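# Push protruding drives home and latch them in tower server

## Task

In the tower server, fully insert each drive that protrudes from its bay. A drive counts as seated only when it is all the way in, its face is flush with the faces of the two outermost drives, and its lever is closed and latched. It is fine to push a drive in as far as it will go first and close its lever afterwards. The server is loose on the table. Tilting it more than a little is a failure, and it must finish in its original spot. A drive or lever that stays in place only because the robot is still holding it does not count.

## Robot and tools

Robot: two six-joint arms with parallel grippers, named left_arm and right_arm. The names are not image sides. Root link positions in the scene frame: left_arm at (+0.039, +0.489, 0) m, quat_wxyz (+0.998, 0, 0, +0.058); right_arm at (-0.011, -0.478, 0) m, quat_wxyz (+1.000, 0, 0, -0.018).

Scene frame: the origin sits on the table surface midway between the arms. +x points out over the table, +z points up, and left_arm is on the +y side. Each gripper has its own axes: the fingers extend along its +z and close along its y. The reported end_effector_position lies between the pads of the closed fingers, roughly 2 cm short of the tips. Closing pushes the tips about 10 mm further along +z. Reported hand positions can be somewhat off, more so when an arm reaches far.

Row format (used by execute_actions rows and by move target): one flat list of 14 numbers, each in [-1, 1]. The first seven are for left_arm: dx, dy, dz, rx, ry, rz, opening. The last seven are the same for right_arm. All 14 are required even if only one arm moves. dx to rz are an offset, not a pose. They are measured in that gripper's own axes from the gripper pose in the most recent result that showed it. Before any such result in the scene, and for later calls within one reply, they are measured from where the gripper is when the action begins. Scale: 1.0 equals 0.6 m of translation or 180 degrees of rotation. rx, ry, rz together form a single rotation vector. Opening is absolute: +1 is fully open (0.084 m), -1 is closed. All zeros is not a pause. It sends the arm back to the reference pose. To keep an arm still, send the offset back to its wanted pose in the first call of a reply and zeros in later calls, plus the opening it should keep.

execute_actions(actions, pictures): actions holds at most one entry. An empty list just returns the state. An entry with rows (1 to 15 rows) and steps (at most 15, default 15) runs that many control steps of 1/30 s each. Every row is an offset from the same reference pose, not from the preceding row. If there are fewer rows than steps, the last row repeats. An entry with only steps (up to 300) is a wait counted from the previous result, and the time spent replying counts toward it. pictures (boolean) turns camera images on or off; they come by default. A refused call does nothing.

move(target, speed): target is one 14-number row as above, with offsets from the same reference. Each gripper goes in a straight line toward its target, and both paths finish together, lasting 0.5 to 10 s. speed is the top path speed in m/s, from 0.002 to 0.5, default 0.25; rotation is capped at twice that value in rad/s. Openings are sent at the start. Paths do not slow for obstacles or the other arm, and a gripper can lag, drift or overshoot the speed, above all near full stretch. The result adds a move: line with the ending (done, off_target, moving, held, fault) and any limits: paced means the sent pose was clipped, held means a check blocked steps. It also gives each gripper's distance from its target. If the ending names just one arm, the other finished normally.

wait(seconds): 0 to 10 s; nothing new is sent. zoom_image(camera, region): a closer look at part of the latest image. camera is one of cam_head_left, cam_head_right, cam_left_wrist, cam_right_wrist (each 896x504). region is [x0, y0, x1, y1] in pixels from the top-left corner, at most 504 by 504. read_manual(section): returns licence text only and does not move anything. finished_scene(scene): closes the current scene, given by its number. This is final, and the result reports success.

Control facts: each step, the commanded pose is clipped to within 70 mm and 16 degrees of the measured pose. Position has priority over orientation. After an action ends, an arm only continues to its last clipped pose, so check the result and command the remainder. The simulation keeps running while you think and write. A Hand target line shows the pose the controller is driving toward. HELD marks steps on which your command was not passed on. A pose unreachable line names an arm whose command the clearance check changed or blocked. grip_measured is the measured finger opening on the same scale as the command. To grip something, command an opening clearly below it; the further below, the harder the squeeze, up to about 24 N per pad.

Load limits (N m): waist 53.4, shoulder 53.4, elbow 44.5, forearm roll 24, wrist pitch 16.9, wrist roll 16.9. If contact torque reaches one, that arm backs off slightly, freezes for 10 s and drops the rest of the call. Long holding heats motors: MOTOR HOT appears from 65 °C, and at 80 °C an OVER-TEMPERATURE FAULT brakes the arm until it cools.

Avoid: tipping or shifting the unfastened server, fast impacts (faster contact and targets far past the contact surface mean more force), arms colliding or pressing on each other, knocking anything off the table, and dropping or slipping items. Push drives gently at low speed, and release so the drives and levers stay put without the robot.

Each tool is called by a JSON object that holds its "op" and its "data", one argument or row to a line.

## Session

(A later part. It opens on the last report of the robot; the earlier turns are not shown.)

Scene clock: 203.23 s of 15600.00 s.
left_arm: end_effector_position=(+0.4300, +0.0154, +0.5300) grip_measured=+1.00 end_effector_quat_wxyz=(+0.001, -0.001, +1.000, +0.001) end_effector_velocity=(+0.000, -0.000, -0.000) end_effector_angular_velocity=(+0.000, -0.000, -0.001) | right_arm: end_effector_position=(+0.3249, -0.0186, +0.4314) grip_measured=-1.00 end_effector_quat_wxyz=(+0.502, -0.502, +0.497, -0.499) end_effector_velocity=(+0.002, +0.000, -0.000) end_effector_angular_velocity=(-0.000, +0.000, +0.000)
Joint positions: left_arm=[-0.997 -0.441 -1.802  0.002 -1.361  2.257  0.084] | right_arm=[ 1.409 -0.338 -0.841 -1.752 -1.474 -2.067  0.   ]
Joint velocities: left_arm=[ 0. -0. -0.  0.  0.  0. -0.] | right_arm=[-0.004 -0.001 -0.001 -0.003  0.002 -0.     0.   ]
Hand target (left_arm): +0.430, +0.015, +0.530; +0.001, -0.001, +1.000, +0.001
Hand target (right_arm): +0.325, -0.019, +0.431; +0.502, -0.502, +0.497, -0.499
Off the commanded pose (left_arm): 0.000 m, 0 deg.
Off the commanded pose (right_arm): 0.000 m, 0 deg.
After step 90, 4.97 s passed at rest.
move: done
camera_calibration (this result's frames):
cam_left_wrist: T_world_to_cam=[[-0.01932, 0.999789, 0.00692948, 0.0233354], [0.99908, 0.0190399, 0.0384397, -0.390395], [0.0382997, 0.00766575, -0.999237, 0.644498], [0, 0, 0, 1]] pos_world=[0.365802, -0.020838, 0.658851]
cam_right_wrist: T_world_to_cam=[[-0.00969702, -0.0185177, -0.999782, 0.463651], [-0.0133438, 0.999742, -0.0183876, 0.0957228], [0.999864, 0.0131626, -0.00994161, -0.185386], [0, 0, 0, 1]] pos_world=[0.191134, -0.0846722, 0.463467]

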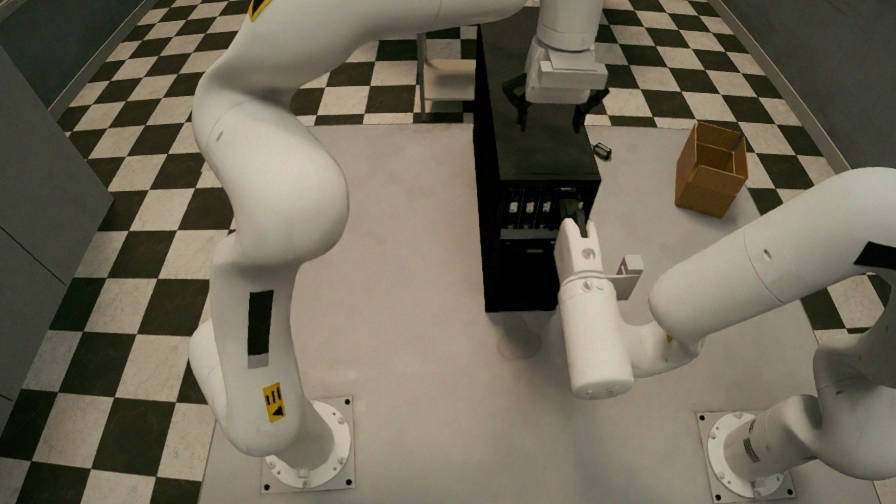

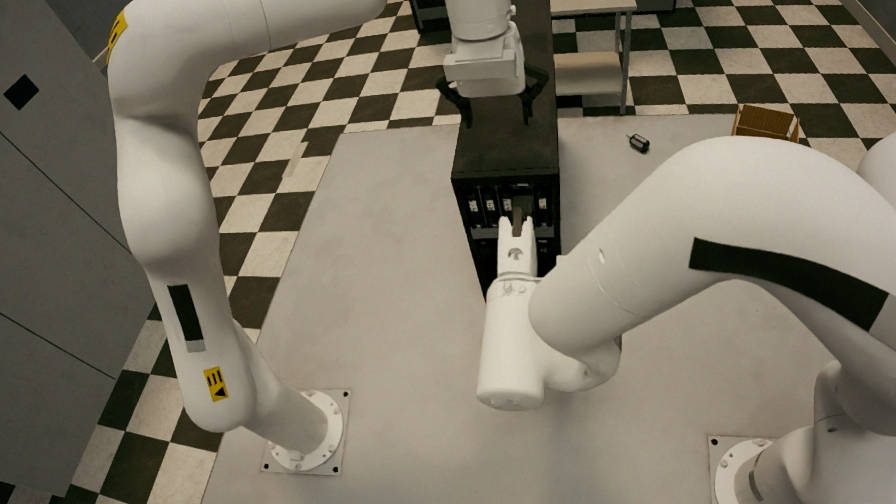

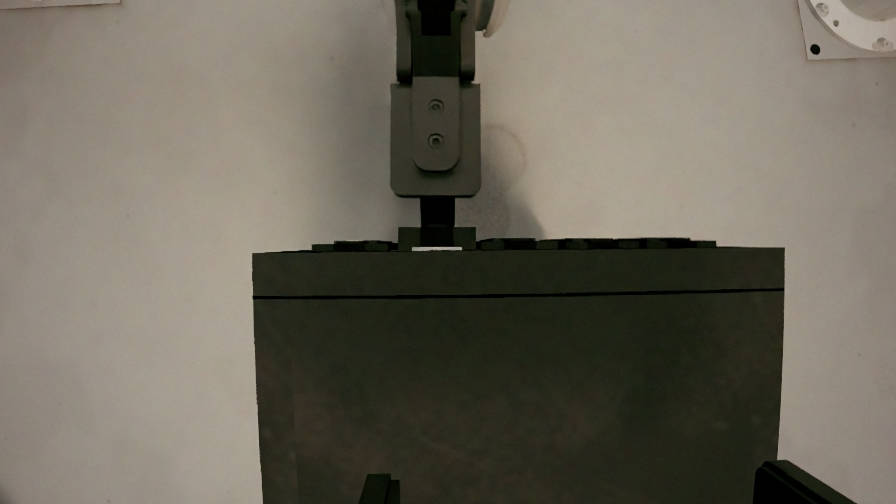

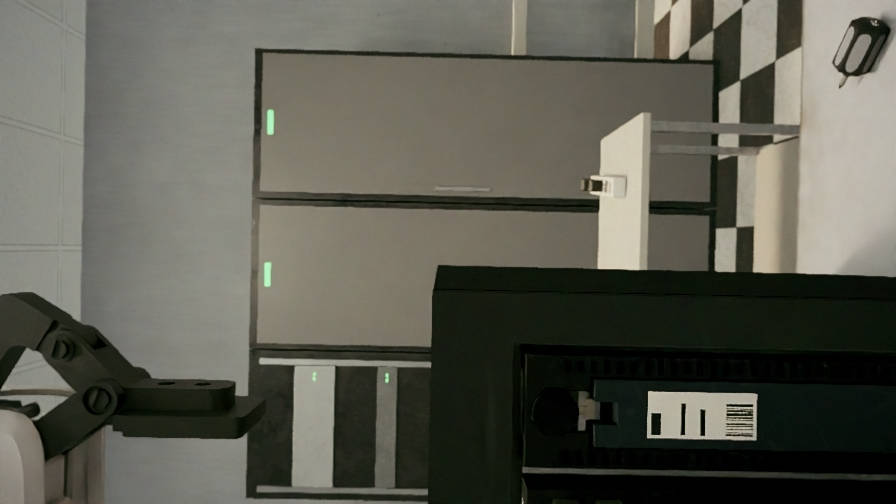

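{"op": "move", "data": {
  "target": [0, 0, 0, 0, 0, 0, 1, 0, 0, 0.025, 0, 0, 0, -1],
  "speed": 0.02
}}

Scene clock: 205.10 s of 15600.00 s.
left_arm: end_effector_position=(+0.4300, +0.0154, +0.5300) grip_measured=+1.00 end_effector_quat_wxyz=(+0.001, -0.001, +1.000, +0.001) end_effector_velocity=(-0.000, +0.000, +0.000) end_effector_angular_velocity=(+0.000, -0.000, -0.002) | right_arm: end_effector_position=(+0.3396, -0.0185, +0.4315) grip_measured=-1.00 end_effector_quat_wxyz=(+0.502, -0.502, +0.497, -0.499) end_effector_velocity=(+0.003, -0.001, +0.000) end_effector_angular_velocity=(+0.001, +0.001, -0.003)
Joint positions: left_arm=[-0.997 -0.441 -1.802  0.002 -1.361  2.257  0.084] | right_arm=[ 1.378 -0.345 -0.851 -1.779 -1.459 -2.067  0.   ]
Joint velocities: left_arm=[-0.     0.     0.     0.    -0.     0.002  0.   ] | right_arm=[-0.006 -0.001 -0.002 -0.002  0.002  0.     0.   ]
Hand target (left_arm): +0.430, +0.015, +0.530; +0.001, -0.001, +1.000, +0.001
Hand target (right_arm): +0.340, -0.019, +0.431; +0.502, -0.502, +0.497, -0.499
Off the commanded pose (left_arm): 0.000 m, 0 deg.
Off the commanded pose (right_arm): 0.000 m, 0 deg.
move: done
camera_calibration (this result's frames):
cam_left_wrist: T_world_to_cam=[[-0.01932, 0.999789, 0.00692948, 0.0233354], [0.99908, 0.0190399, 0.0384397, -0.390395], [0.0382997, 0.00766575, -0.999237, 0.644498], [0, 0, 0, 1]] pos_world=[0.365802, -0.020838, 0.658851]
cam_right_wrist: T_world_to_cam=[[-0.00920992, -0.018544, -0.999786, 0.463805], [-0.0135135, 0.999739, -0.0184187, 0.0958272], [0.999866, 0.013341, -0.00945811, -0.200332], [0, 0, 0, 1]] pos_world=[0.205872, -0.0845288, 0.463576]

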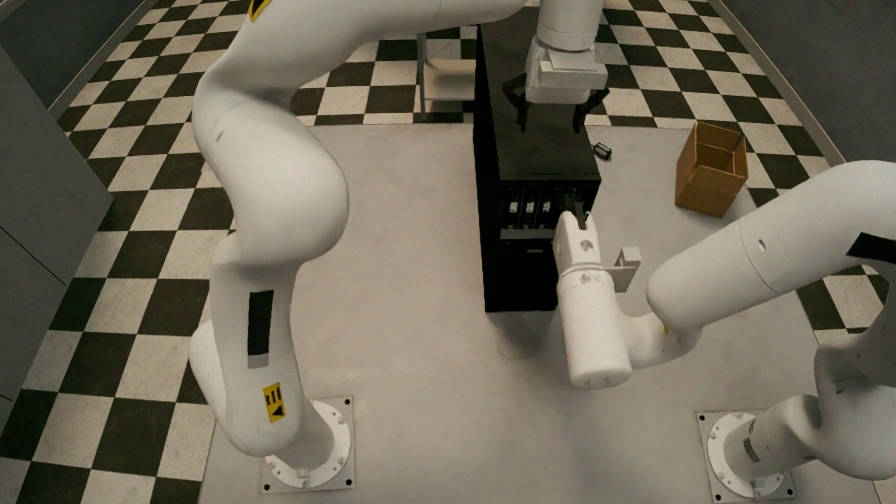

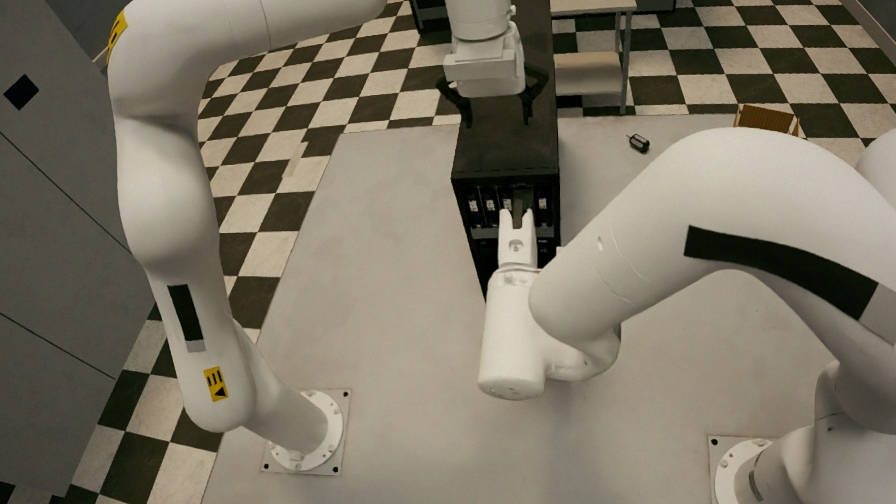

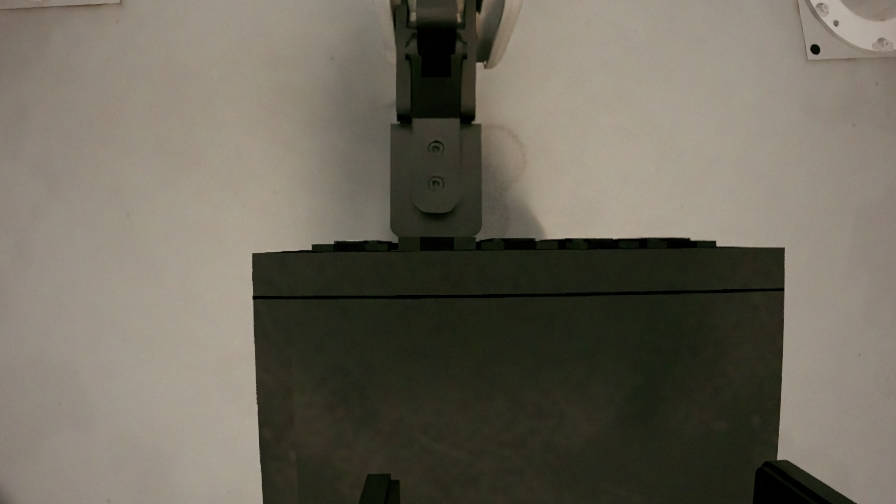

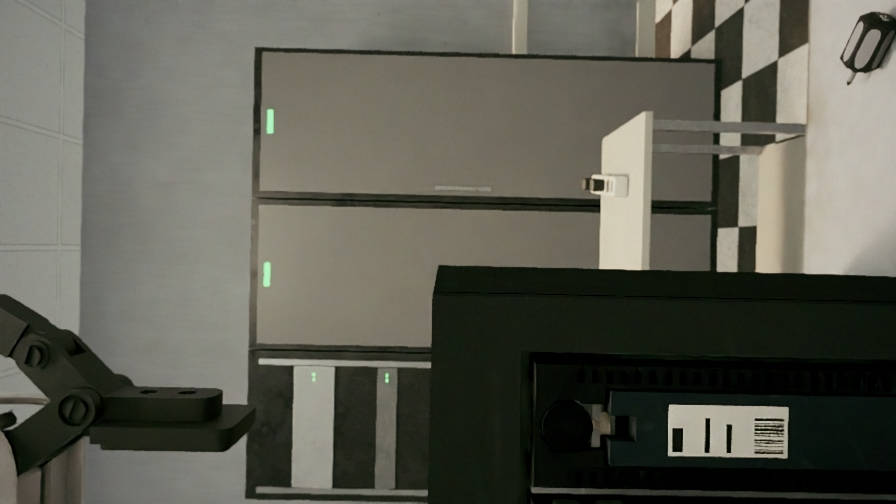

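{"op": "zoom_image", "data": {
  "camera": "cam_left_wrist",
  "region": [320, 180, 560, 300]
}}

Region (320, 180, 560, 300) of cam_left_wrist's 896x504 image, scaled by 2.100, with more detail than that image has.

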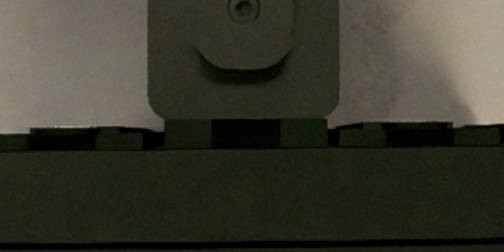

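{"op": "move", "data": {
  "target": [0, 0, 0, 0, 0, 0, 1, 0, 0, 0.01, 0, 0, 0, -1],
  "speed": 0.015
}}

Scene clock: 207.20 s of 15600.00 s.
left_arm: end_effector_position=(+0.4300, +0.0154, +0.5300) grip_measured=+1.00 end_effector_quat_wxyz=(+0.001, -0.001, +1.000, +0.001) end_effector_velocity=(+0.000, +0.000, +0.000) end_effector_angular_velocity=(-0.000, -0.001, +0.002) | right_arm: end_effector_position=(+0.3436, -0.0181, +0.4315) grip_measured=-1.00 end_effector_quat_wxyz=(+0.502, -0.502, +0.496, -0.500) end_effector_velocity=(+0.000, +0.001, -0.000) end_effector_angular_velocity=(+0.001, +0.001, +0.002)
Joint positions: left_arm=[-0.997 -0.441 -1.802  0.002 -1.361  2.257  0.084] | right_arm=[ 1.37  -0.347 -0.853 -1.789 -1.456 -2.067  0.   ]
Joint velocities: left_arm=[ 0.     0.    -0.     0.     0.    -0.002 -0.   ] | right_arm=[ 0.    -0.002 -0.003 -0.001  0.002  0.     0.   ]
Hand target (left_arm): +0.430, +0.015, +0.530; +0.001, -0.001, +1.000, +0.001
Hand target (right_arm): +0.346, -0.018, +0.432; +0.502, -0.502, +0.497, -0.499
Off the commanded pose (left_arm): 0.000 m, 0 deg.
Off the commanded pose (right_arm): 0.002 m, 0 deg.
move: done
camera_calibration (this result's frames):
cam_left_wrist: T_world_to_cam=[[-0.0193199, 0.999789, 0.0069296, 0.0233352], [0.99908, 0.0190398, 0.0384398, -0.390395], [0.0382997, 0.00766588, -0.999237, 0.644498], [0, 0, 0, 1]] pos_world=[0.365802, -0.0208379, 0.658851]
cam_right_wrist: T_world_to_cam=[[-0.00753398, -0.0197526, -0.999777, 0.463223], [-0.015012, 0.999694, -0.0196378, 0.0965964], [0.999859, 0.0148606, -0.0078282, -0.205032], [0, 0, 0, 1]] pos_world=[0.209944, -0.0843701, 0.463411]

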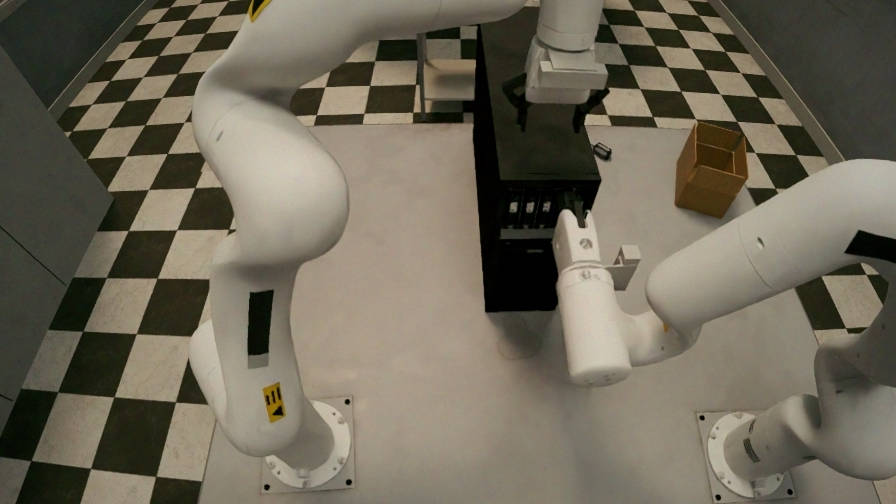

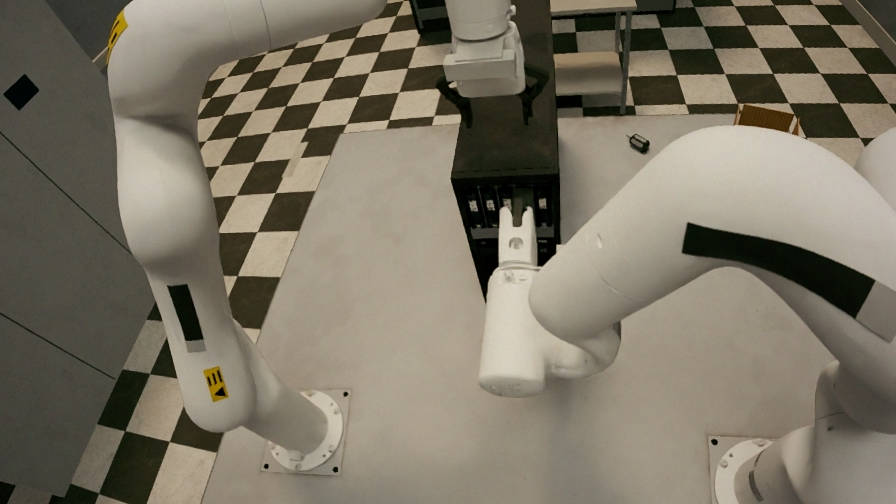

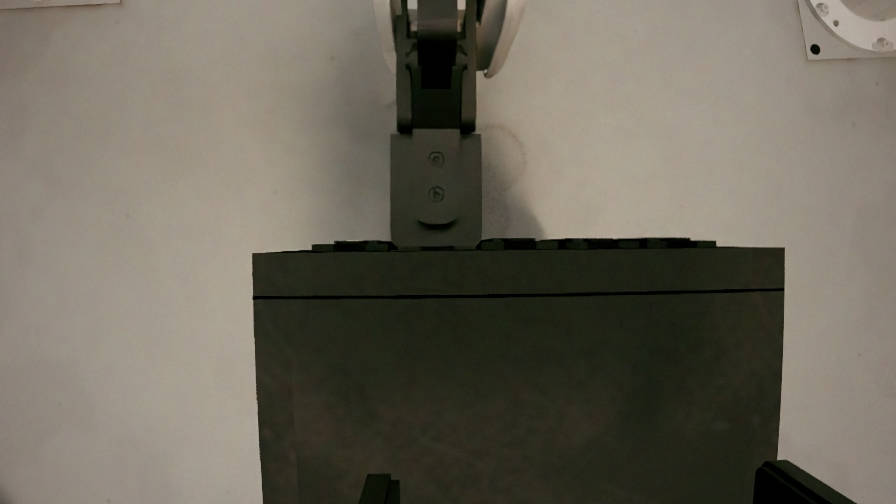

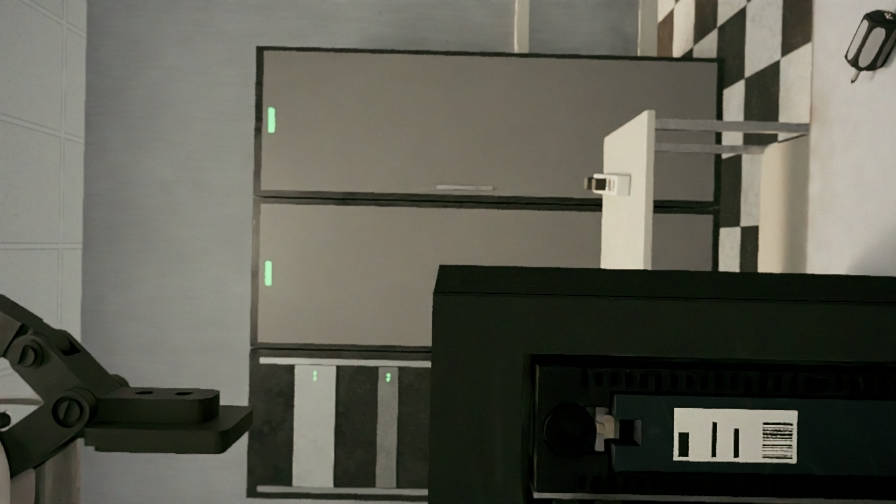

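{"op": "zoom_image", "data": {
  "camera": "cam_left_wrist",
  "region": [320, 180, 560, 300]
}}

Region (320, 180, 560, 300) of cam_left_wrist's 896x504 image, scaled by 2.100, with more detail than that image has.

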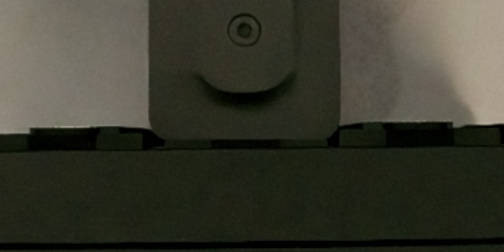

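{"op": "move", "data": {
  "target": [0, 0, 0, 0, 0, 0, 1, 0, 0, -0.125, 0, 0, 0, -1],
  "speed": 0.15
}}

Scene clock: 214.33 s of 15600.00 s.
left_arm: end_effector_position=(+0.4300, +0.0154, +0.5300) grip_measured=+1.00 end_effector_quat_wxyz=(+0.001, -0.001, +1.000, +0.001) end_effector_velocity=(+0.000, +0.000, -0.000) end_effector_angular_velocity=(+0.001, -0.000, -0.000) | right_arm: end_effector_position=(+0.2688, -0.0189, +0.4309) grip_measured=-1.00 end_effector_quat_wxyz=(+0.502, -0.502, +0.496, -0.499) end_effector_velocity=(-0.002, +0.000, +0.000) end_effector_angular_velocity=(+0.001, +0.000, +0.001)
Joint positions: left_arm=[-0.997 -0.441 -1.802  0.002 -1.361  2.257  0.084] | right_arm=[ 1.529 -0.322 -0.817 -1.648 -1.532 -2.068  0.   ]
Joint velocities: left_arm=[ 0.    -0.001 -0.     0.001  0.    -0.     0.   ] | right_arm=[ 0.005  0.002  0.001  0.004 -0.002  0.     0.   ]
Hand target (left_arm): +0.430, +0.015, +0.530; +0.001, -0.001, +1.000, +0.001
Hand target (right_arm): +0.269, -0.019, +0.431; +0.502, -0.503, +0.496, -0.499
Off the commanded pose (left_arm): 0.000 m, 0 deg.
Off the commanded pose (right_arm): 0.000 m, 0 deg.
After step 90, 3.20 s passed at rest.
move: done
camera_calibration (this result's frames):
cam_left_wrist: T_world_to_cam=[[-0.0193199, 0.999789, 0.00692957, 0.0233353], [0.99908, 0.0190397, 0.0384398, -0.390395], [0.0382998, 0.00766584, -0.999237, 0.644498], [0, 0, 0, 1]] pos_world=[0.365802, -0.0208379, 0.658851]
cam_right_wrist: T_world_to_cam=[[-0.00838956, -0.0197591, -0.99977, 0.462269], [-0.0148982, 0.999696, -0.0196326, 0.0961831], [0.999854, 0.0147301, -0.00868138, -0.129822], [0, 0, 0, 1]] pos_world=[0.135114, -0.0851076, 0.462924]

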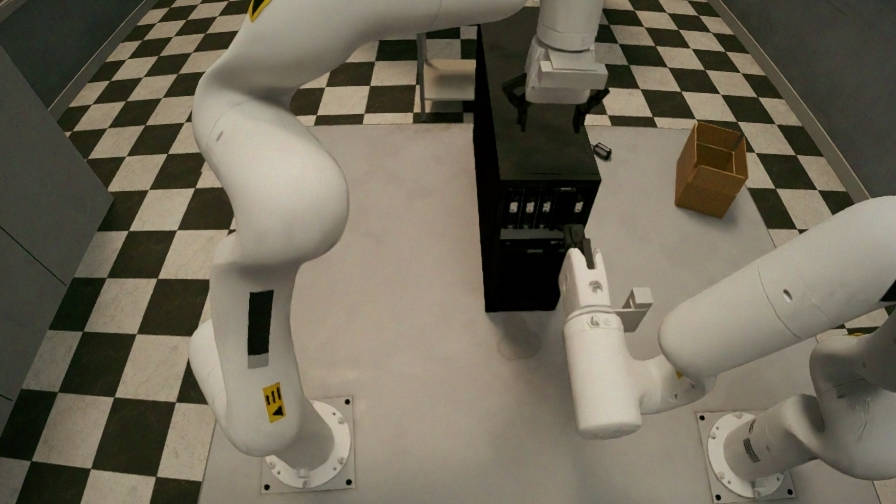

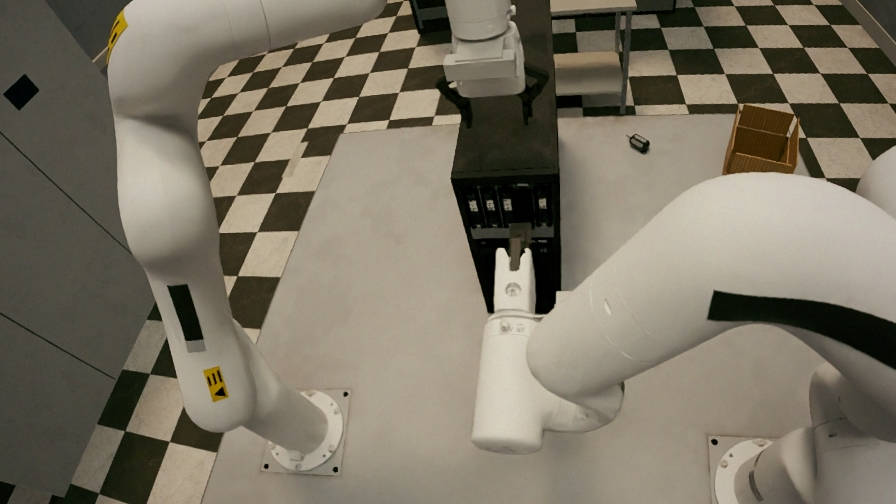

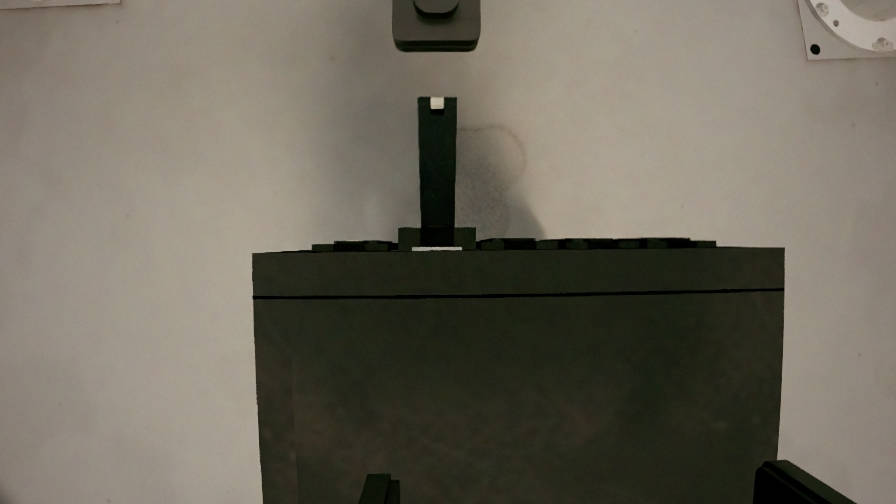

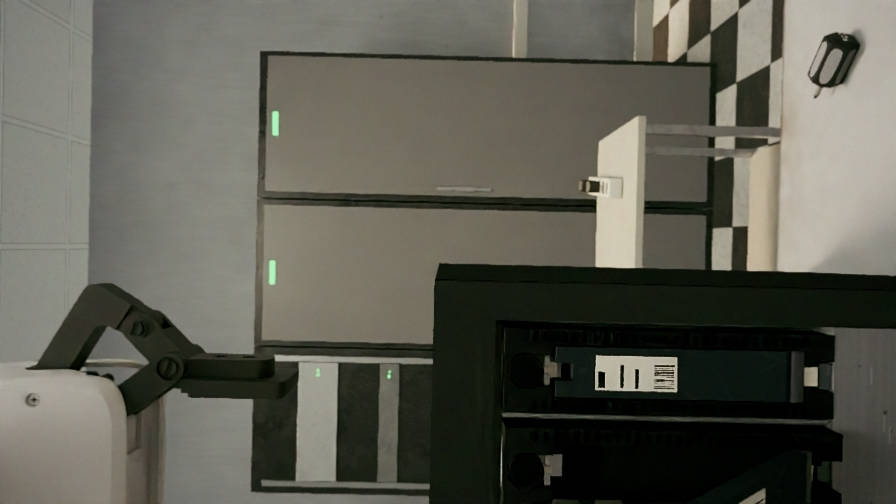

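{"op": "move", "data": {
  "target": [0, 0, 0, 0, 0, 0, 1, 0.0027, 0.0765, 0, 0, 0, 0, -1],
  "speed": 0.15
}}

Scene clock: 216.93 s of 15600.00 s.
left_arm: end_effector_position=(+0.4300, +0.0154, +0.5300) grip_measured=+1.00 end_effector_quat_wxyz=(+0.001, -0.001, +1.000, +0.001) end_effector_velocity=(+0.000, -0.000, +0.000) end_effector_angular_velocity=(-0.001, -0.000, -0.001) | right_arm: end_effector_position=(+0.2690, -0.0208, +0.3853) grip_measured=-1.00 end_effector_quat_wxyz=(+0.502, -0.502, +0.496, -0.499) end_effector_velocity=(-0.000, +0.000, -0.002) end_effector_angular_velocity=(-0.001, -0.001, +0.000)
Joint positions: left_arm=[-0.997 -0.441 -1.802  0.002 -1.361  2.257  0.084] | right_arm=[ 1.528 -0.41  -0.8   -1.653 -1.541 -1.963  0.   ]
Joint velocities: left_arm=[ 0.    -0.    -0.    -0.     0.     0.001  0.   ] | right_arm=[ 0.001 -0.005  0.    -0.    -0.002  0.004  0.   ]
Hand target (left_arm): +0.430, +0.015, +0.530; +0.001, -0.001, +1.000, +0.001
Hand target (right_arm): +0.269, -0.021, +0.385; +0.502, -0.502, +0.496, -0.499
Off the commanded pose (left_arm): 0.000 m, 0 deg.
Off the commanded pose (right_arm): 0.000 m, 0 deg.
move: done
camera_calibration (this result's frames):
cam_left_wrist: T_world_to_cam=[[-0.0193199, 0.999789, 0.00692967, 0.0233352], [0.99908, 0.0190397, 0.0384397, -0.390395], [0.0382997, 0.00766594, -0.999237, 0.644498], [0, 0, 0, 1]] pos_world=[0.365802, -0.0208379, 0.658851]
cam_right_wrist: T_world_to_cam=[[-0.0082105, -0.0194675, -0.999777, 0.416578], [-0.0146401, 0.999706, -0.0193459, 0.0970443], [0.999859, 0.014478, -0.00849309, -0.130522], [0, 0, 0, 1]] pos_world=[0.135345, -0.0870163, 0.417254]

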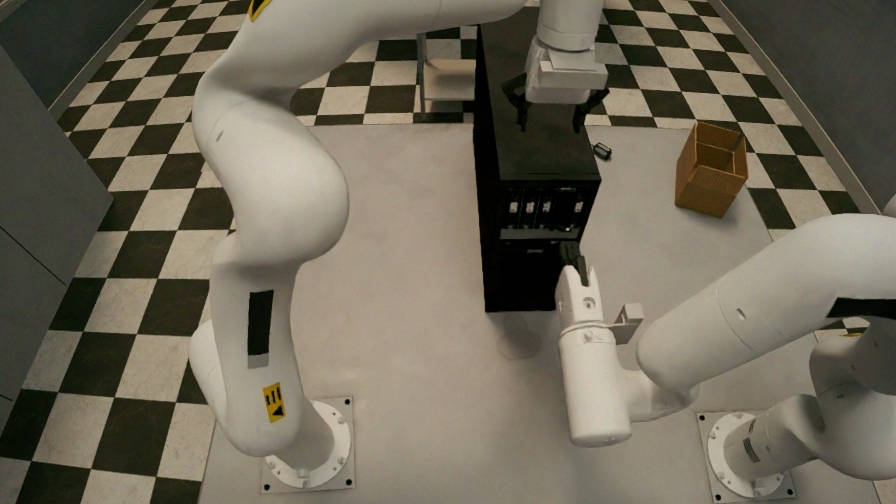

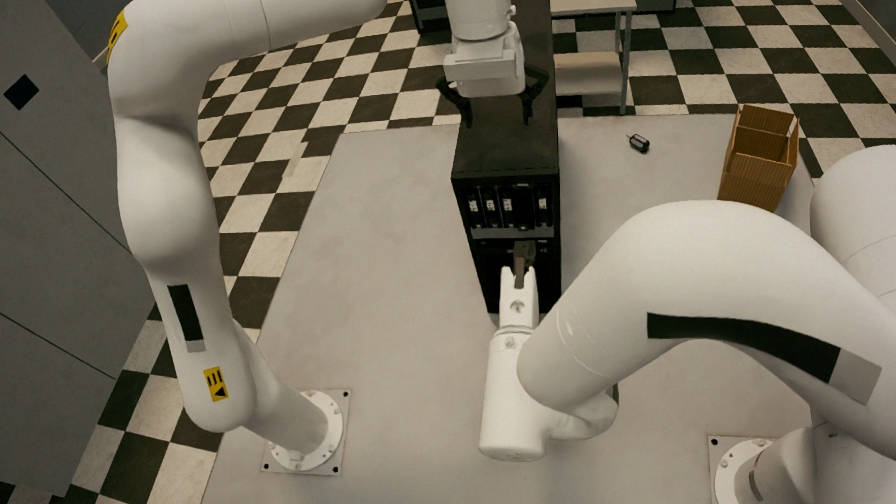

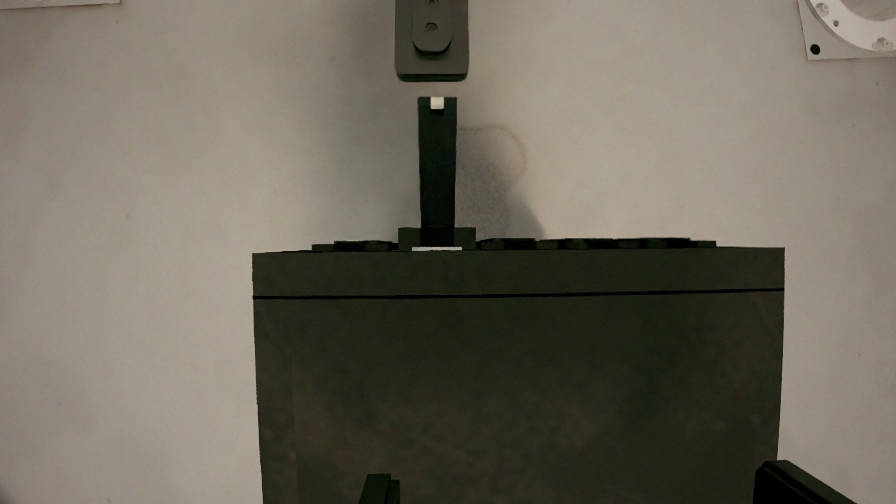

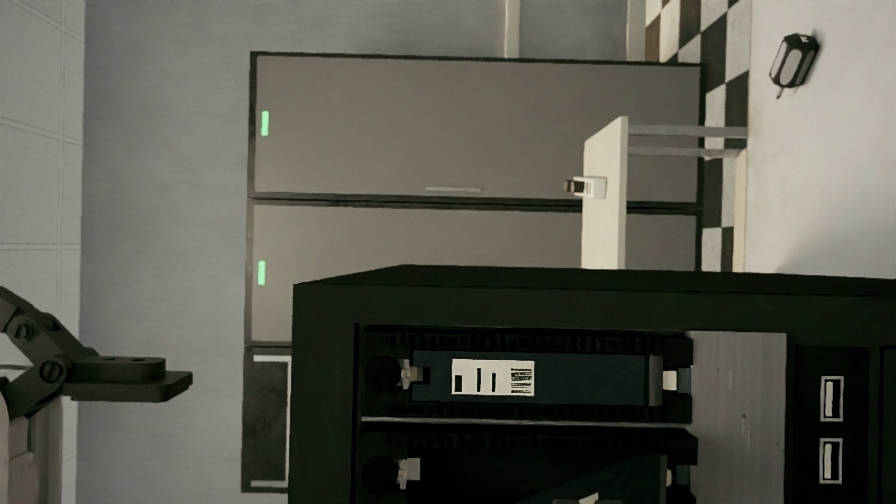

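{"op": "move", "data": {
  "target": [0, 0, 0, 0, 0, 0, 1, 0, 0, 0.075, 0, 0, 0, -1],
  "speed": 0.04
}}

Scene clock: 219.97 s of 15600.00 s.
left_arm: end_effector_position=(+0.4300, +0.0154, +0.5300) grip_measured=+1.00 end_effector_quat_wxyz=(+0.001, -0.001, +1.000, +0.001) end_effector_velocity=(+0.000, -0.000, -0.000) end_effector_angular_velocity=(+0.000, -0.000, +0.000) | right_arm: end_effector_position=(+0.3139, -0.0204, +0.3857) grip_measured=-1.00 end_effector_quat_wxyz=(+0.502, -0.502, +0.496, -0.500) end_effector_velocity=(+0.001, +0.000, +0.000) end_effector_angular_velocity=(-0.000, -0.000, +0.001)
Joint positions: left_arm=[-0.997 -0.441 -1.802  0.002 -1.361  2.257  0.084] | right_arm=[ 1.431 -0.421 -0.817 -1.742 -1.503 -1.964  0.   ]
Joint velocities: left_arm=[-0. -0. -0.  0.  0. -0.  0.] | right_arm=[-0.003 -0.    -0.001 -0.003  0.001 -0.001  0.   ]
Hand target (left_arm): +0.430, +0.015, +0.530; +0.001, -0.001, +1.000, +0.001
Hand target (right_arm): +0.314, -0.020, +0.386; +0.502, -0.502, +0.496, -0.500
Off the commanded pose (left_arm): 0.000 m, 0 deg.
Off the commanded pose (right_arm): 0.000 m, 0 deg.
move: done
camera_calibration (this result's frames):
cam_left_wrist: T_world_to_cam=[[-0.0193199, 0.999789, 0.00692969, 0.0233352], [0.99908, 0.0190397, 0.0384397, -0.390395], [0.0382996, 0.00766596, -0.999237, 0.644498], [0, 0, 0, 1]] pos_world=[0.365802, -0.0208379, 0.658851]
cam_right_wrist: T_world_to_cam=[[-0.0076053, -0.0194714, -0.999781, 0.41715], [-0.0146964, 0.999705, -0.0193581, 0.0972857], [0.999863, 0.014546, -0.00788921, -0.175649], [0, 0, 0, 1]] pos_world=[0.180227, -0.0865794, 0.417557]

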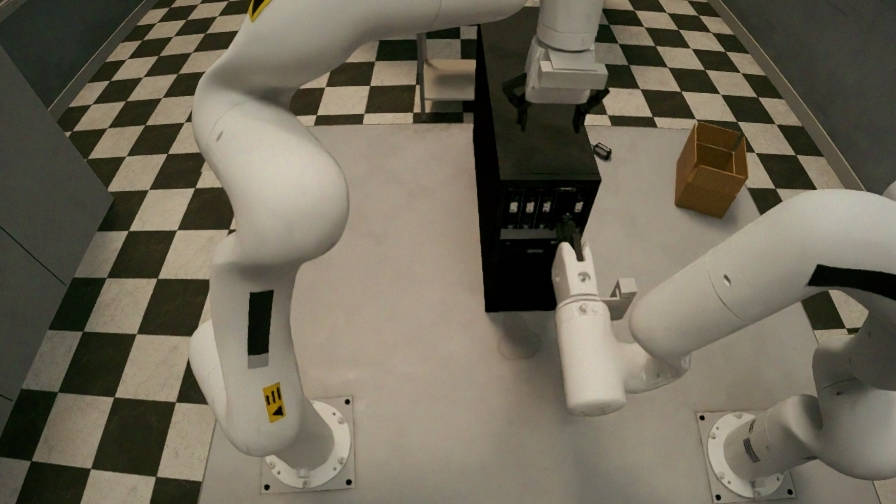

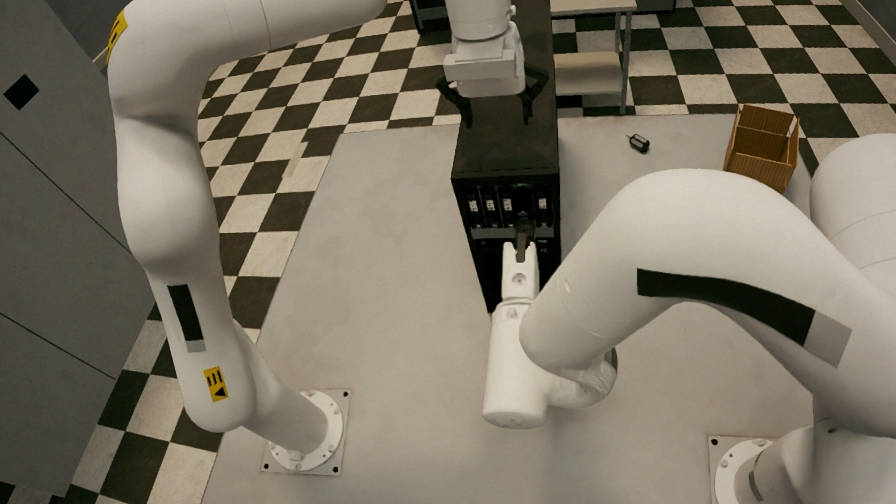

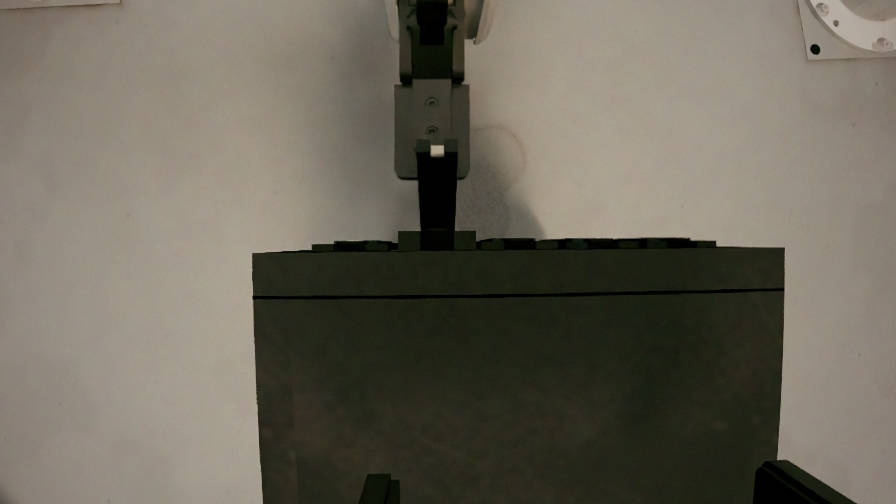

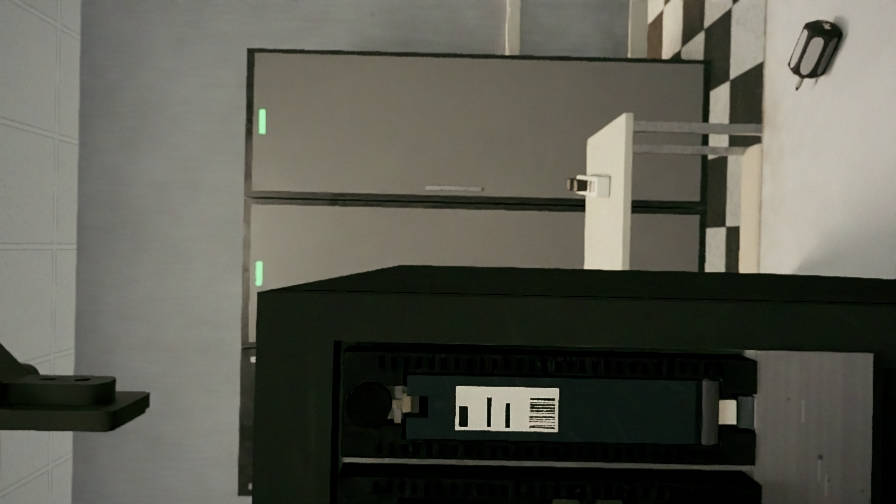

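{"op": "move", "data": {
  "target": [0, 0, 0, 0, 0, 0, 1, 0, 0, 0.035, 0, 0, 0, -1],
  "speed": 0.03
}}

Scene clock: 221.90 s of 15600.00 s.
left_arm: end_effector_position=(+0.4300, +0.0154, +0.5300) grip_measured=+1.00 end_effector_quat_wxyz=(+0.001, -0.001, +1.000, +0.001) end_effector_velocity=(-0.000, -0.000, -0.000) end_effector_angular_velocity=(+0.000, +0.001, -0.000) | right_arm: end_effector_position=(+0.3349, -0.0202, +0.3859) grip_measured=-1.00 end_effector_quat_wxyz=(+0.502, -0.502, +0.496, -0.500) end_effector_velocity=(+0.001, +0.000, -0.000) end_effector_angular_velocity=(-0.001, +0.000, +0.000)
Joint positions: left_arm=[-0.997 -0.441 -1.802  0.002 -1.361  2.257  0.084] | right_arm=[ 1.387 -0.429 -0.83  -1.783 -1.486 -1.965  0.   ]
Joint velocities: left_arm=[ 0. -0. -0. -0. -0.  0. -0.] | right_arm=[-0.002 -0.001 -0.001 -0.002  0.001 -0.001  0.   ]
Hand target (left_arm): +0.430, +0.015, +0.530; +0.001, -0.001, +1.000, +0.001
Hand target (right_arm): +0.335, -0.020, +0.386; +0.502, -0.502, +0.496, -0.500
Off the commanded pose (left_arm): 0.000 m, 0 deg.
Off the commanded pose (right_arm): 0.000 m, 0 deg.
move: done
camera_calibration (this result's frames):
cam_left_wrist: T_world_to_cam=[[-0.0193198, 0.999789, 0.00692973, 0.0233351], [0.99908, 0.0190397, 0.0384397, -0.390395], [0.0382997, 0.007666, -0.999237, 0.644498], [0, 0, 0, 1]] pos_world=[0.365802, -0.0208379, 0.658851]
cam_right_wrist: T_world_to_cam=[[-0.00722738, -0.0194289, -0.999785, 0.41742], [-0.0146585, 0.999706, -0.0193214, 0.097371], [0.999866, 0.0145157, -0.00751006, -0.196723], [0, 0, 0, 1]] pos_world=[0.201141, -0.0863768, 0.417734]

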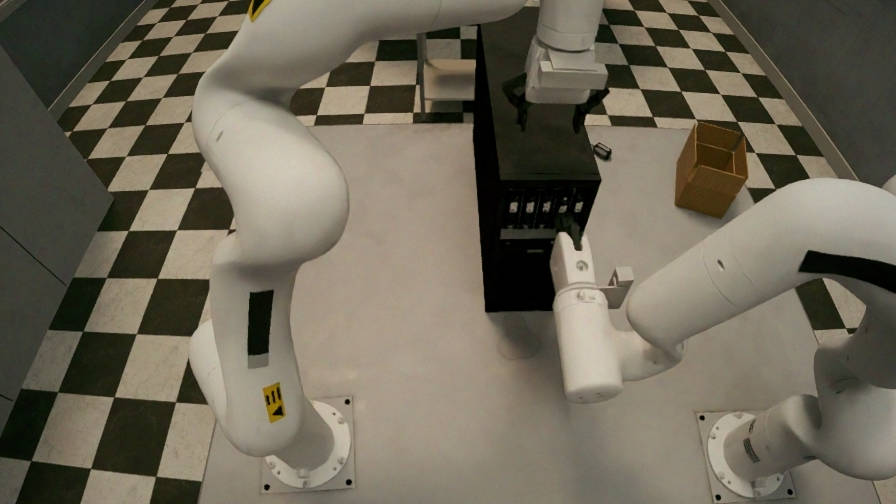

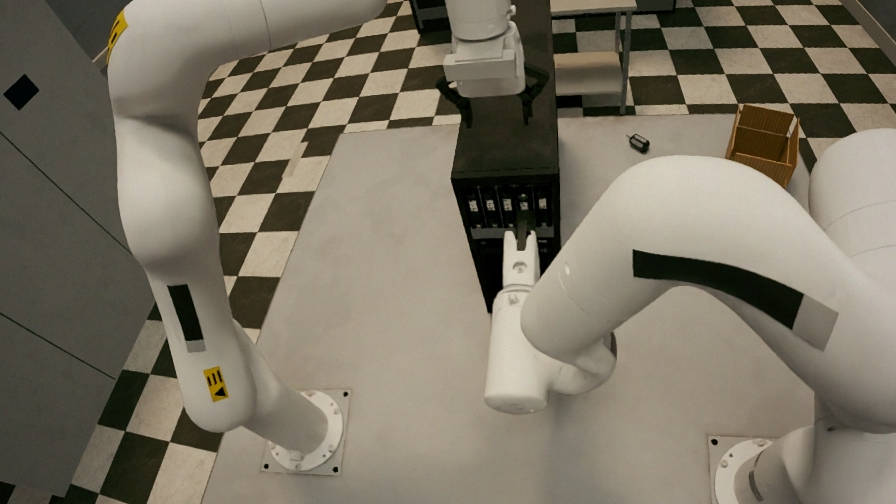

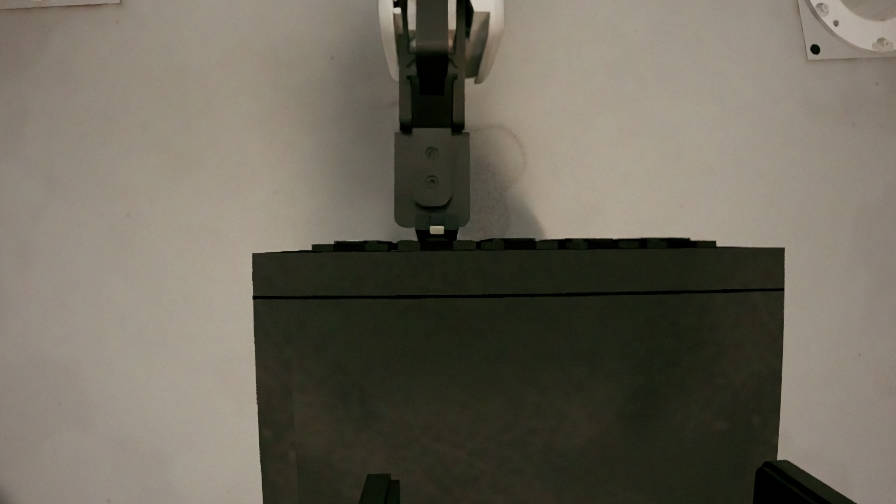

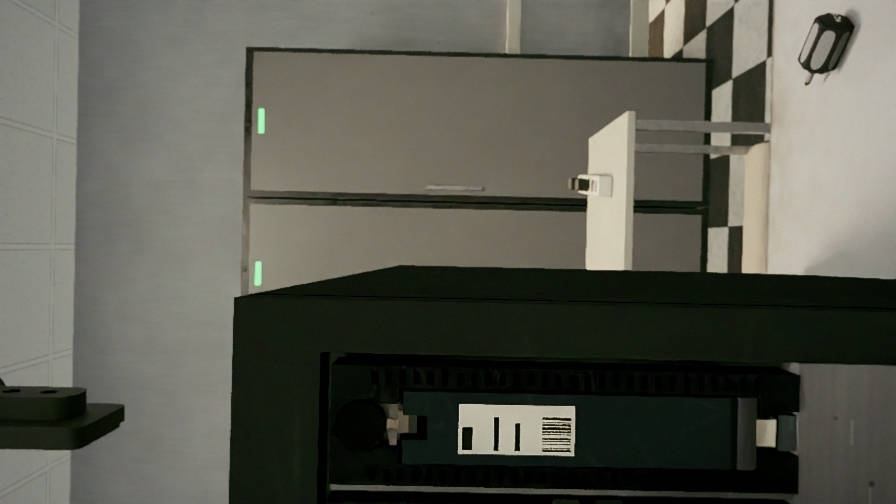

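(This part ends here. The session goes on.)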